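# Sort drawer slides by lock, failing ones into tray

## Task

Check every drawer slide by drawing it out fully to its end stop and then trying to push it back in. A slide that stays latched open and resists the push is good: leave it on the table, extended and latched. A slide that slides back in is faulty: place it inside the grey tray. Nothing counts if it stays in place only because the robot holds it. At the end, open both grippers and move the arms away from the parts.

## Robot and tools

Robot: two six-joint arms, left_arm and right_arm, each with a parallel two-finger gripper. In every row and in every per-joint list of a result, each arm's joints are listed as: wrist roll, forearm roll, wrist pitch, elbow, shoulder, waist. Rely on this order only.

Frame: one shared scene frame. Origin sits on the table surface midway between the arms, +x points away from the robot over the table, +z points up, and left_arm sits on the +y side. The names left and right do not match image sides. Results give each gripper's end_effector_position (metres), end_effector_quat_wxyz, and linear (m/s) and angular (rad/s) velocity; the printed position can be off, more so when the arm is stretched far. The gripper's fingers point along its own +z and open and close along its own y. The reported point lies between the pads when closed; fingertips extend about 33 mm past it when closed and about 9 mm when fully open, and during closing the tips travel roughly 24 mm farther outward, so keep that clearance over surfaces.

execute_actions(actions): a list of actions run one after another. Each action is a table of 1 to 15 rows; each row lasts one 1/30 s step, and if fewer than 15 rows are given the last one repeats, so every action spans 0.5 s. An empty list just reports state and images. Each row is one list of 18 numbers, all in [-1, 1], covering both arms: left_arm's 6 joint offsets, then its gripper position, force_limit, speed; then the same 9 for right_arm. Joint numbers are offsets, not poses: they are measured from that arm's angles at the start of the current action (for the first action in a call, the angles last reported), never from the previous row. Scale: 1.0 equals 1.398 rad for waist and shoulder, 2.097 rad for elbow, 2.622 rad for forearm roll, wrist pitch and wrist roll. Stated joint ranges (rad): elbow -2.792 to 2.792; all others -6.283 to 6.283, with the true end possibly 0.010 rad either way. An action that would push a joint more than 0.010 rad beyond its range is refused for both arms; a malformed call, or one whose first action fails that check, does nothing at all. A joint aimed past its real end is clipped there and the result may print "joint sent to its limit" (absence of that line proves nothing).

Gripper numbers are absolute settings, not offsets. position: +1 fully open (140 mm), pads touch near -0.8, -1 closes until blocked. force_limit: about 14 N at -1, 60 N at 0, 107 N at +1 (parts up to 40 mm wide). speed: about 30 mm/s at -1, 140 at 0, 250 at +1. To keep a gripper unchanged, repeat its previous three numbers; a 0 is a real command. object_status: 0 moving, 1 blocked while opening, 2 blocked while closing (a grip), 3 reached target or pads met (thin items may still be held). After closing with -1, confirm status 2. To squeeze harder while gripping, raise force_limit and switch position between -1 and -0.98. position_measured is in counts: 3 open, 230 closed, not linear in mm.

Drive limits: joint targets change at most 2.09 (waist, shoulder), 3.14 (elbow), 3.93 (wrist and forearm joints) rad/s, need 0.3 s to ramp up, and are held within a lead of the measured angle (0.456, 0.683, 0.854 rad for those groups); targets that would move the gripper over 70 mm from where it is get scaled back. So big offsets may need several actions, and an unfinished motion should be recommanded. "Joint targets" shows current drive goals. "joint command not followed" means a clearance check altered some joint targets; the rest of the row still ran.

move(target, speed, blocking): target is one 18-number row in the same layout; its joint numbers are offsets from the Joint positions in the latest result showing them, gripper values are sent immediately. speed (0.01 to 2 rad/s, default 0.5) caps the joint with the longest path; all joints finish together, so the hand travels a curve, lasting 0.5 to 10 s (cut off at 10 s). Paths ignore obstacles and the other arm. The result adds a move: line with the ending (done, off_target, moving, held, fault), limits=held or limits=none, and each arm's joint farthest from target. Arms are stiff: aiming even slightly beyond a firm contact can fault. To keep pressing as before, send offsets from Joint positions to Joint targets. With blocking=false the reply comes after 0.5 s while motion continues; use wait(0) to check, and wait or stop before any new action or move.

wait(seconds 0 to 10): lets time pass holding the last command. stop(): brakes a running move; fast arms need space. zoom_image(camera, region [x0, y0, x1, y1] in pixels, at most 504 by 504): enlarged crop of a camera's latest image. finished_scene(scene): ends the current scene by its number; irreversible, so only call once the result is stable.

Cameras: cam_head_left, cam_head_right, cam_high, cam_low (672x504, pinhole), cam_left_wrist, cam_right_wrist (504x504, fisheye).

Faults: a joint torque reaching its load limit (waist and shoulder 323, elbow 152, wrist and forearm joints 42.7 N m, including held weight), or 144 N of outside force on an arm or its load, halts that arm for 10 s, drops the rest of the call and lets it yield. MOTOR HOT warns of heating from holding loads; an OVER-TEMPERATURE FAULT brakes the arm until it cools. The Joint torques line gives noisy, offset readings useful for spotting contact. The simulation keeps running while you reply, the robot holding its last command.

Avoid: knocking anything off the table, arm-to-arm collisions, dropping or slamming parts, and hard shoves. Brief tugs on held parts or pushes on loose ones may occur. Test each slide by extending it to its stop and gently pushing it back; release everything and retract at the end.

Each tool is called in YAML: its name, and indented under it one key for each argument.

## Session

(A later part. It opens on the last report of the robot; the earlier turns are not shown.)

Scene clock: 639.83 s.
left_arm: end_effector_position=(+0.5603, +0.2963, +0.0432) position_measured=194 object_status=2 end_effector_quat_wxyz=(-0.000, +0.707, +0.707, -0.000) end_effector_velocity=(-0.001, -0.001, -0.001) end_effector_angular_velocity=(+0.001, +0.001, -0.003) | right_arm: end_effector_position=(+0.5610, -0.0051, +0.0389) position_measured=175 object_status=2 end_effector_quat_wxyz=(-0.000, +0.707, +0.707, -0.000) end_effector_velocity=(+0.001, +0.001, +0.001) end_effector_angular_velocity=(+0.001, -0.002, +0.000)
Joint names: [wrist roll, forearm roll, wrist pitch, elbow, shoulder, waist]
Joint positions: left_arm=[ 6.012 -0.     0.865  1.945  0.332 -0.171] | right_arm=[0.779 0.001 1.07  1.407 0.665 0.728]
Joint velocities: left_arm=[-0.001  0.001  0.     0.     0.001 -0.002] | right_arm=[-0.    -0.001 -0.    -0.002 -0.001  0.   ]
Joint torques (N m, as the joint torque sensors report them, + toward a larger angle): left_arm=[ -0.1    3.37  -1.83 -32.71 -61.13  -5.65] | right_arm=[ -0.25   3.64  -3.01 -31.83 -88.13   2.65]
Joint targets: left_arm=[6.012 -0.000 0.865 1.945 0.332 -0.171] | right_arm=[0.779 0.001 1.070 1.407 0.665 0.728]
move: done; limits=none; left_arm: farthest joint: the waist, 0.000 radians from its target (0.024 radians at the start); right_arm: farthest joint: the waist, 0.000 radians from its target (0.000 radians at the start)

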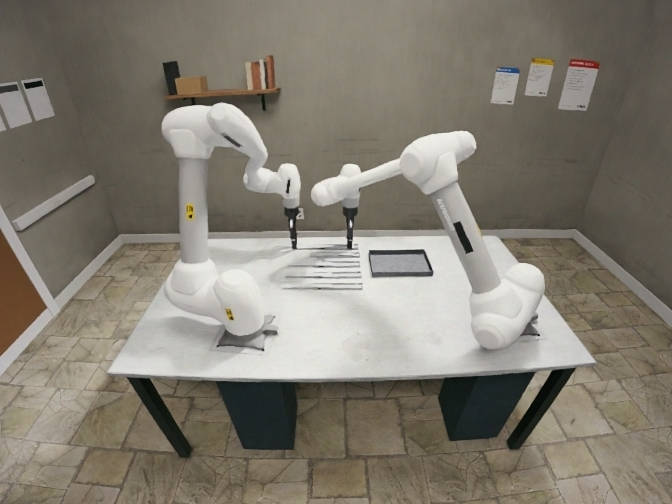

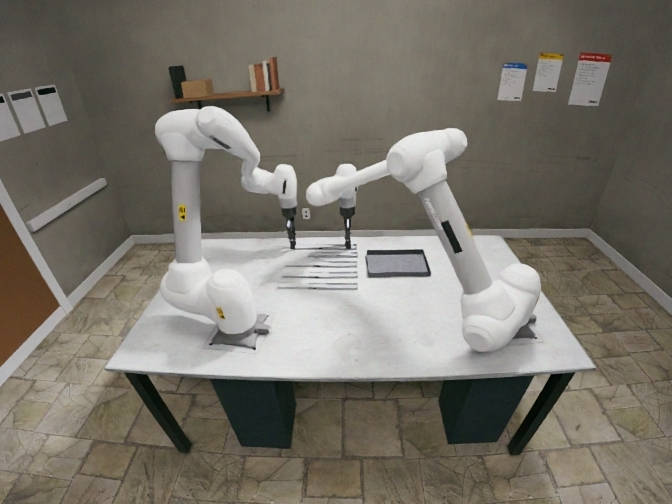

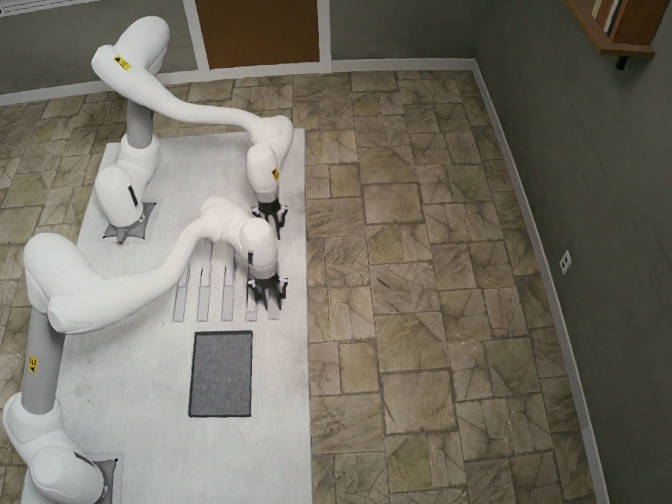

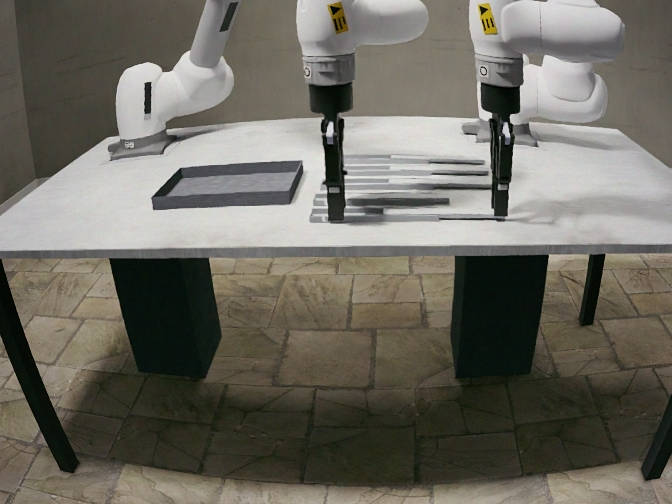

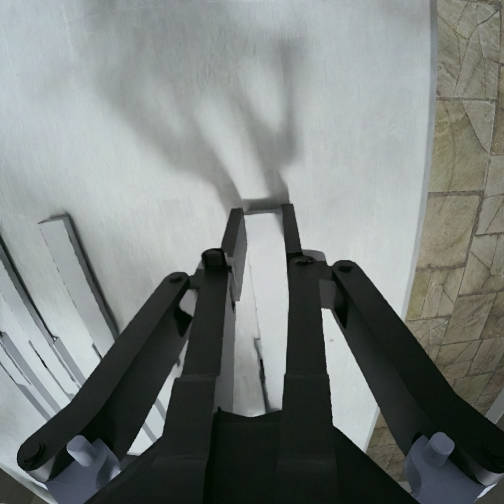

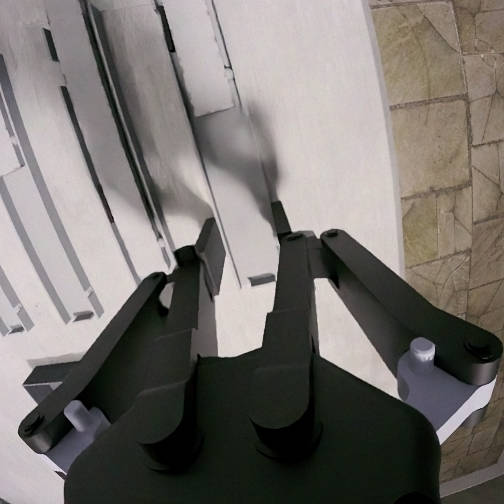

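move:
  target: [-0.0256,0,0.0027,-0.01,0.01,-0.048,-1,-0.6,-0.5,0,0,0,0,0,0,-1,0,-0.7]
  speed: 0.07

move:
  target: [-0.0277,0,0.004,-0.0152,0.015,-0.0519,-1,-0.6,-0.5,0,0,0,0,0,0,-1,0,-0.7]
  speed: 0.07

execute_actions:
  actions:
    - [[0,0,0,0,0,0,-0.2,-0.6,0.3,0,0,0,0,0,0,-0.2,0,0.3]]
    - [[0,0,0.026,-0.013,-0.03,0,-0.2,-0.6,0.3,0,0,0,0,0,0,-0.2,0,0.3]]
    - [[0,0,0,0,0,0,-0.2,-0.6,0.3,0,0,0,0,0,0,-0.2,0,0.3]]

Scene clock: 661.53 s.
left_arm: end_effector_position=(+0.5599, +0.2519, +0.0433) position_measured=194 object_status=2 end_effector_quat_wxyz=(-0.000, +0.707, +0.707, -0.000) end_effector_velocity=(+0.000, +0.000, -0.000) end_effector_angular_velocity=(+0.001, +0.000, -0.000) | right_arm: end_effector_position=(+0.5610, -0.0051, +0.0389) position_measured=175 object_status=2 end_effector_quat_wxyz=(-0.000, +0.707, +0.707, -0.000) end_effector_velocity=(-0.001, +0.001, +0.000) end_effector_angular_velocity=(+0.000, +0.000, +0.002)
Joint names: [wrist roll, forearm roll, wrist pitch, elbow, shoulder, waist]
Joint positions: left_arm=[ 5.945 -0.     0.872  1.924  0.346 -0.238] | right_arm=[0.779 0.001 1.07  1.407 0.665 0.728]
Joint velocities: left_arm=[-0.     0.001  0.    -0.     0.     0.   ] | right_arm=[-0.     0.     0.     0.    -0.     0.001]
Joint torques (N m, as the joint torque sensors report them, + toward a larger angle): left_arm=[  0.02   2.55   1.02 -30.65 -66.54  -8.49] | right_arm=[  0.24   4.33  -1.   -29.53 -90.99   4.96]
Joint targets: left_arm=[5.945 -0.000 0.872 1.924 0.346 -0.238] | right_arm=[0.779 0.001 1.070 1.407 0.665 0.728]
move: done; limits=none; left_arm: farthest joint: the waist, 0.000 radians from its target (0.067 radians at the start); right_arm: farthest joint: the waist, 0.000 radians from its target (0.000 radians at the start)

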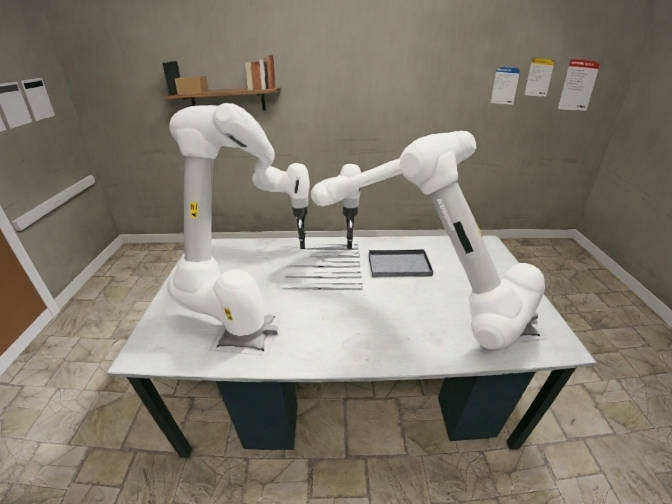

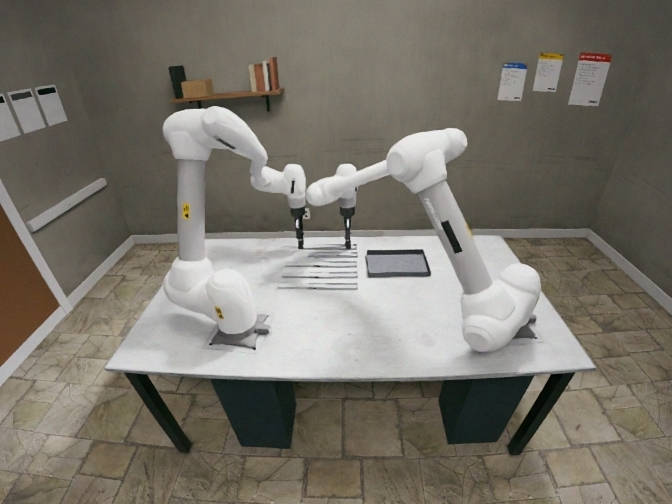

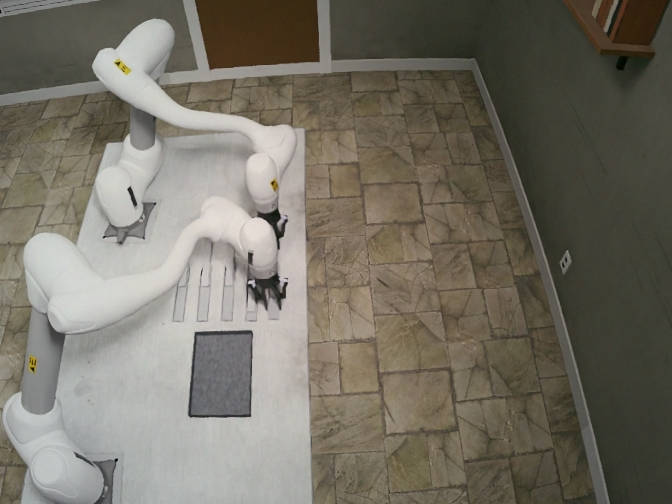

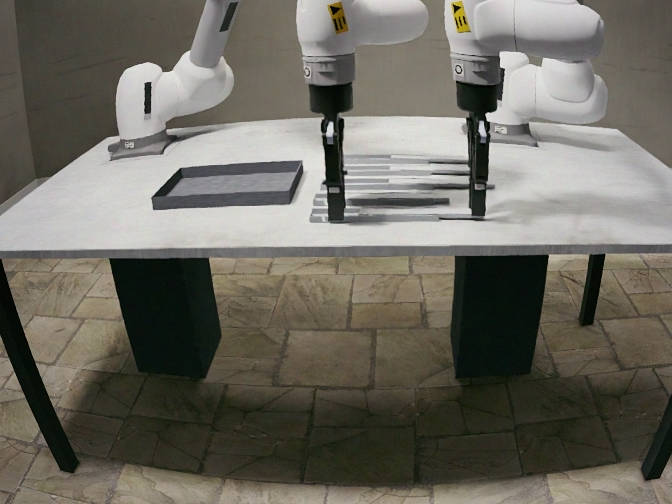

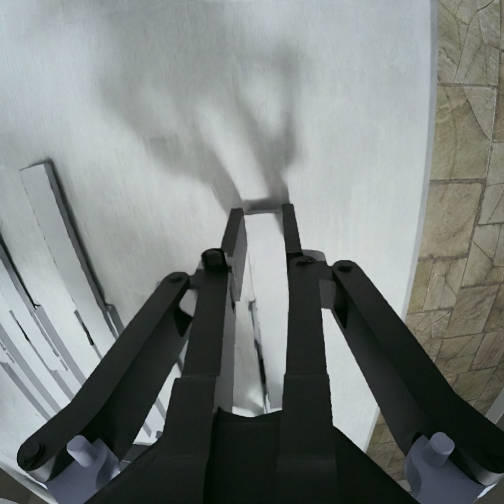

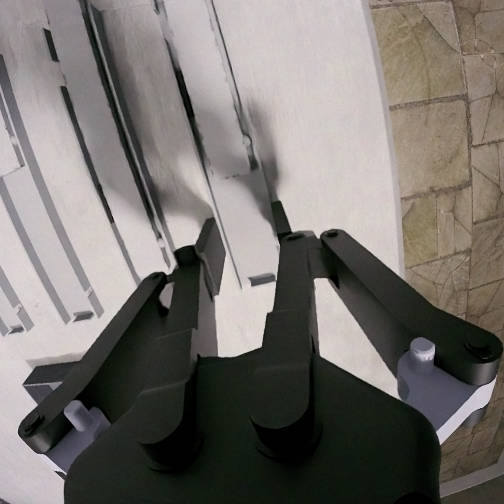

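Scene clock: 662.87 s.
left_arm: end_effector_position=(+0.5601, +0.2015, +0.0434) position_measured=194 object_status=2 end_effector_quat_wxyz=(-0.000, +0.707, +0.707, -0.000) end_effector_velocity=(-0.000, -0.000, +0.000) end_effector_angular_velocity=(-0.001, +0.001, +0.002) | right_arm: end_effector_position=(+0.5610, -0.0051, +0.0389) position_measured=175 object_status=2 end_effector_quat_wxyz=(-0.000, +0.707, +0.707, -0.000) end_effector_velocity=(-0.000, +0.000, +0.000) end_effector_angular_velocity=(+0.000, -0.001, +0.001)
Joint names: [wrist roll, forearm roll, wrist pitch, elbow, shoulder, waist]
Joint positions: left_arm=[ 5.872 -0.     0.882  1.892  0.367 -0.311] | right_arm=[0.779 0.001 1.07  1.407 0.665 0.728]
Joint velocities: left_arm=[-0.001 -0.002  0.001  0.    -0.001  0.   ] | right_arm=[-0. -0.  0. -0. -0.  0.]
Joint torques (N m, as the joint torque sensors report them, + toward a larger angle): left_arm=[  0.23   2.97   0.63 -34.69 -73.04  -7.23] | right_arm=[  0.11   3.6   -1.58 -30.08 -90.2    1.71]
Joint targets: left_arm=[5.872 -0.000 0.882 1.892 0.367 -0.311] | right_arm=[0.779 0.001 1.070 1.407 0.665 0.728]
move: done; limits=none; left_arm: farthest joint: the waist, 0.000 radians from its target (0.072 radians at the start); right_arm: farthest joint: the waist, 0.000 radians from its target (0.000 radians at the start)

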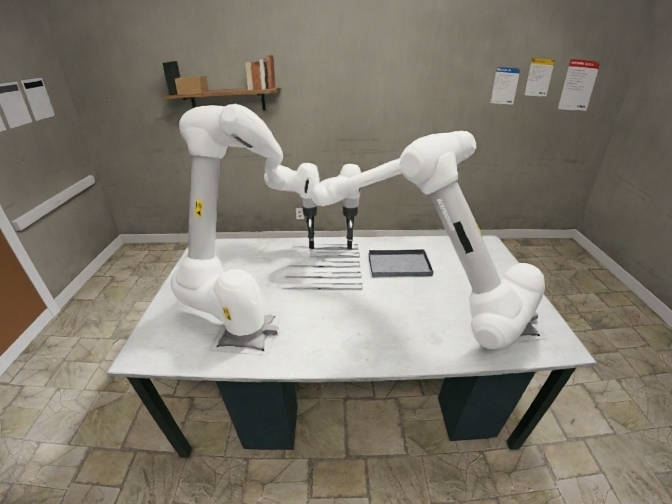

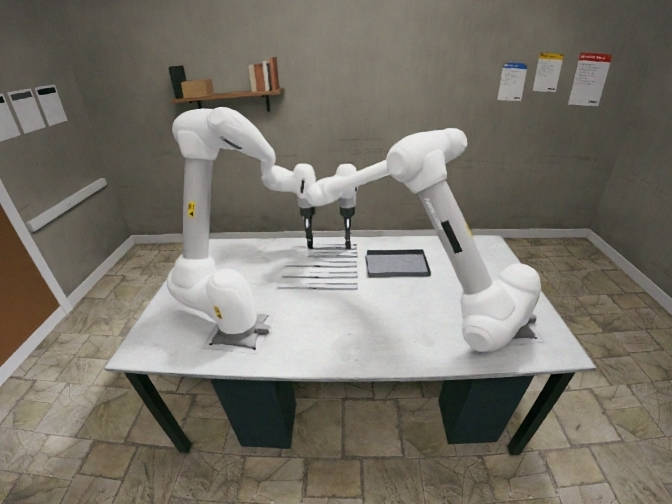

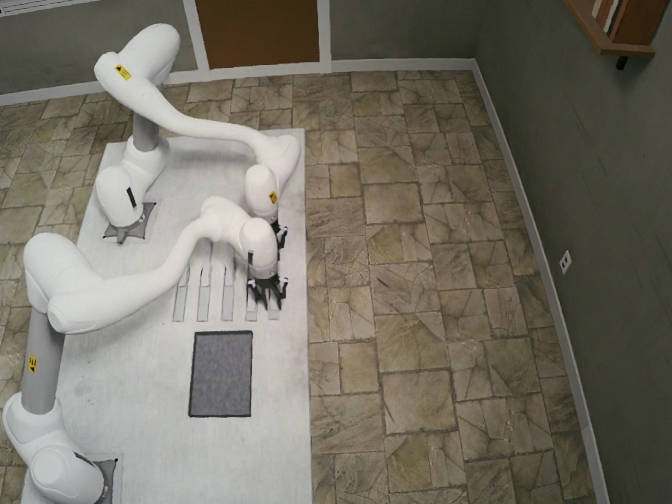

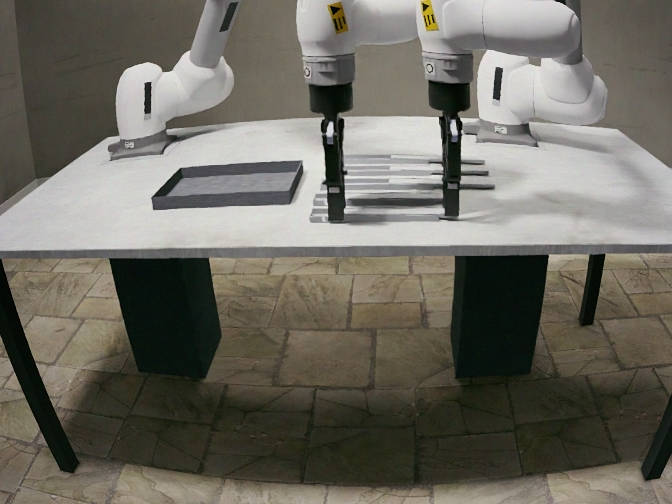

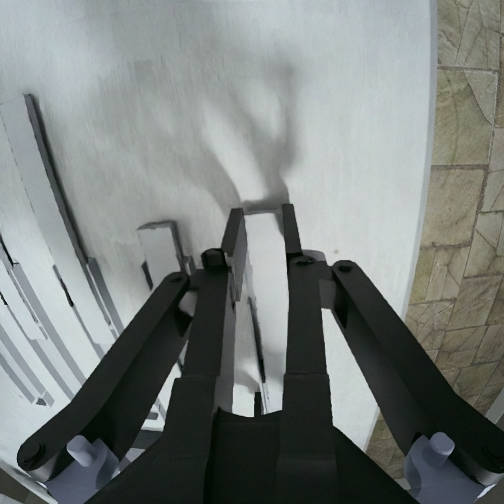

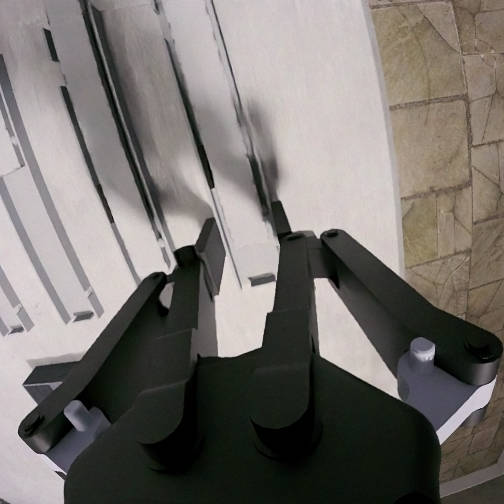

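Scene clock: 664.37 s.
left_arm: end_effector_position=(+0.5596, +0.2017, +0.0829) position_measured=154 object_status=3 end_effector_quat_wxyz=(+0.000, +0.707, +0.707, +0.000) end_effector_velocity=(+0.001, +0.001, -0.001) end_effector_angular_velocity=(+0.001, +0.000, +0.001) | right_arm: end_effector_position=(+0.5610, -0.0051, +0.0388) position_measured=154 object_status=3 end_effector_quat_wxyz=(-0.000, +0.707, +0.707, -0.000) end_effector_velocity=(+0.000, -0.000, +0.000) end_effector_angular_velocity=(-0.000, -0.001, -0.000)
Joint names: [wrist roll, forearm roll, wrist pitch, elbow, shoulder, waist]
Joint positions: left_arm=[ 5.872 -0.     0.951  1.865  0.325 -0.311] | right_arm=[0.779 0.001 1.07  1.407 0.665 0.728]
Joint velocities: left_arm=[-0.     0.001 -0.    -0.     0.001  0.001] | right_arm=[ 0.    -0.001 -0.     0.    -0.001 -0.   ]
Joint torques (N m, as the joint torque sensors report them, + toward a larger angle): left_arm=[  0.01   3.63  -0.01 -34.52 -66.58  -6.05] | right_arm=[  -0.22    3.79   -0.3   -37.71 -107.7     3.03]
Joint targets: left_arm=[5.872 -0.000 0.951 1.865 0.325 -0.311] | right_arm=[0.779 0.001 1.070 1.407 0.665 0.728]

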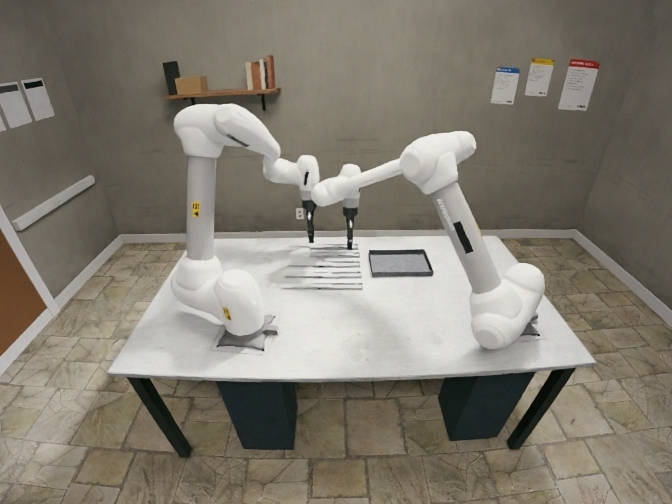

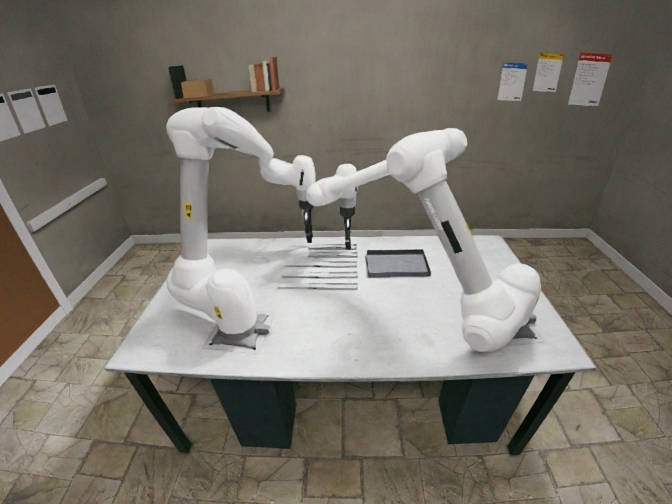

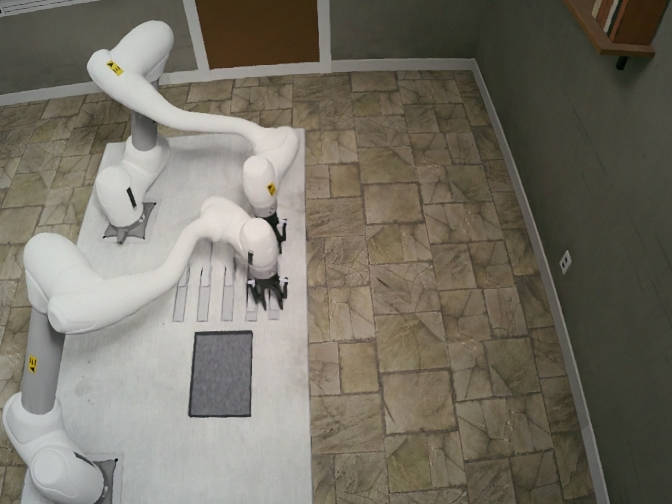

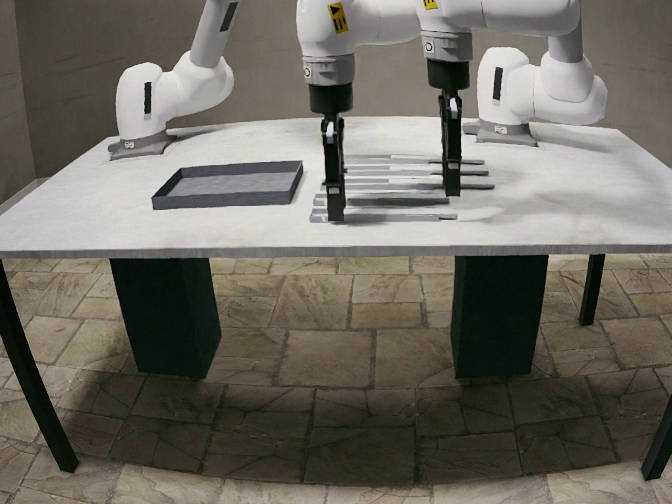

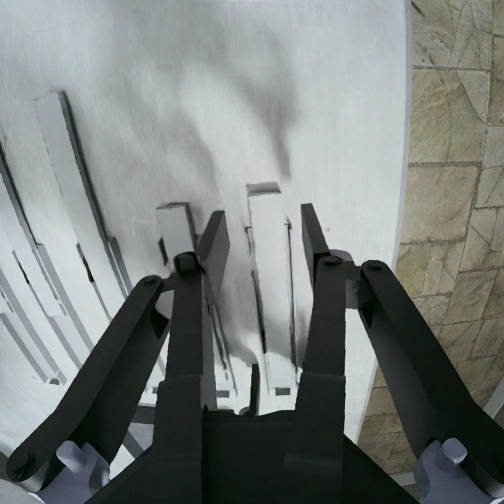

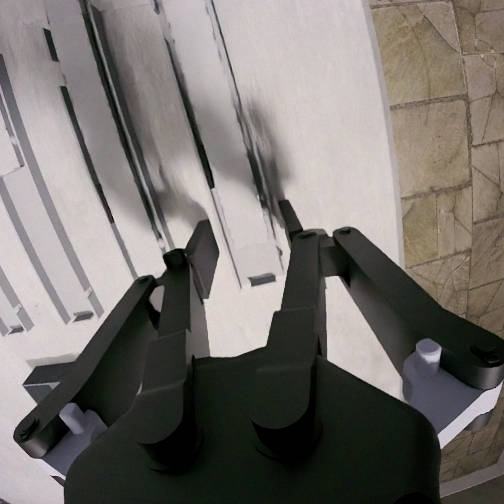

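execute_actions:
  actions: []

Scene clock: 698.57 s.
left_arm: end_effector_position=(+0.5596, +0.2017, +0.0829) position_measured=154 object_status=3 end_effector_quat_wxyz=(+0.000, +0.707, +0.707, +0.000) end_effector_velocity=(-0.001, -0.000, -0.001) end_effector_angular_velocity=(+0.001, +0.002, -0.002) | right_arm: end_effector_position=(+0.5610, -0.0051, +0.0388) position_measured=154 object_status=3 end_effector_quat_wxyz=(-0.000, +0.707, +0.707, -0.000) end_effector_velocity=(-0.000, -0.000, +0.000) end_effector_angular_velocity=(+0.000, +0.000, -0.000)
Joint names: [wrist roll, forearm roll, wrist pitch, elbow, shoulder, waist]
Joint positions: left_arm=[ 5.872 -0.     0.951  1.865  0.325 -0.311] | right_arm=[0.779 0.001 1.07  1.407 0.665 0.728]
Joint velocities: left_arm=[ 0.    -0.     0.001  0.001  0.    -0.001] | right_arm=[ 0.     0.     0.     0.001 -0.001  0.   ]
Joint torques (N m, as the joint torque sensors report them, + toward a larger angle): left_arm=[ -0.17   3.47   0.17 -35.05 -66.1   -5.59] | right_arm=[  -0.2     3.86   -0.45  -38.07 -107.16    3.61]
Joint targets: left_arm=[5.872 -0.000 0.951 1.865 0.325 -0.311] | right_arm=[0.779 0.001 1.070 1.407 0.665 0.728]

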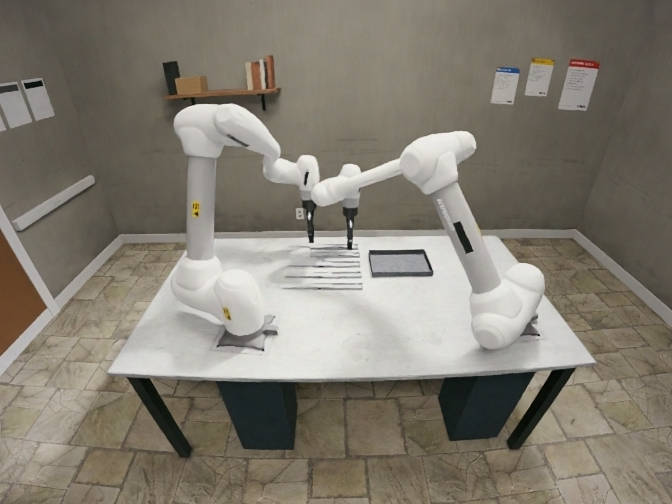

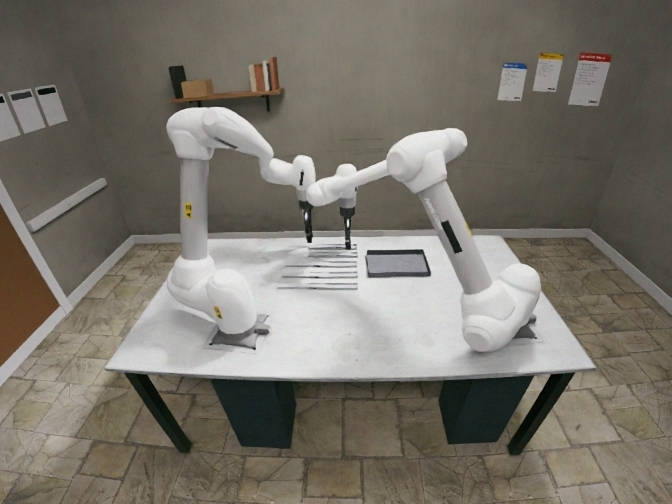

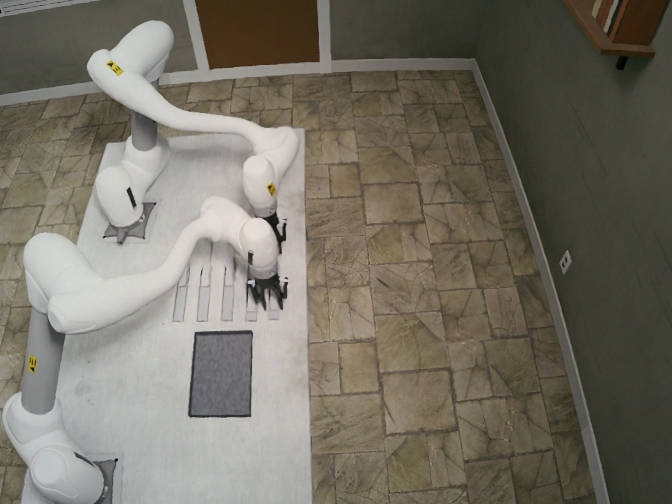

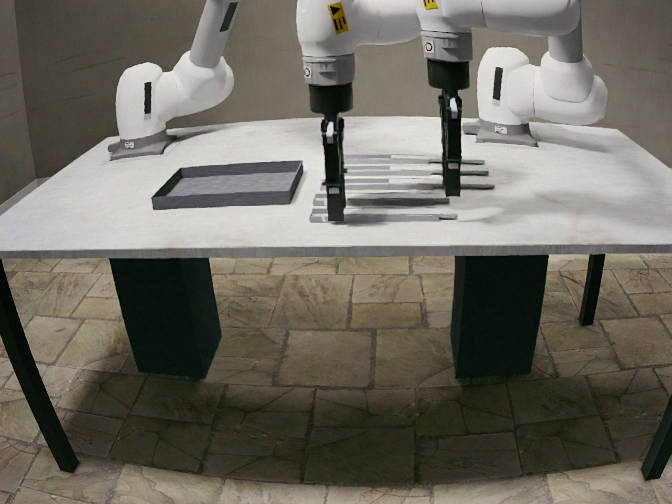

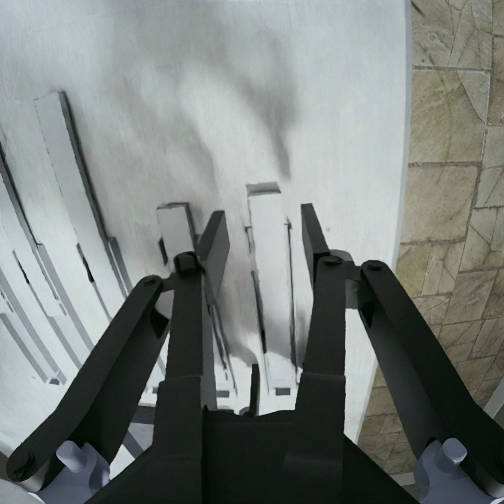

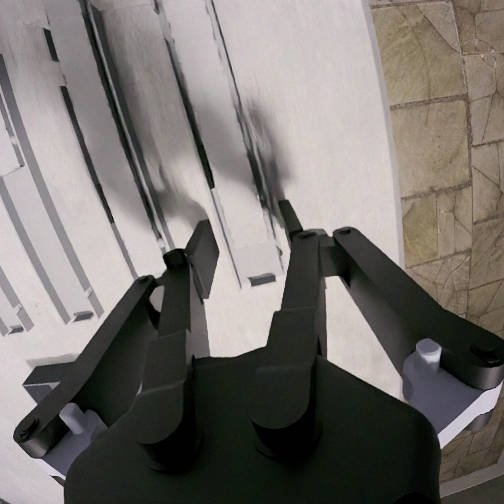

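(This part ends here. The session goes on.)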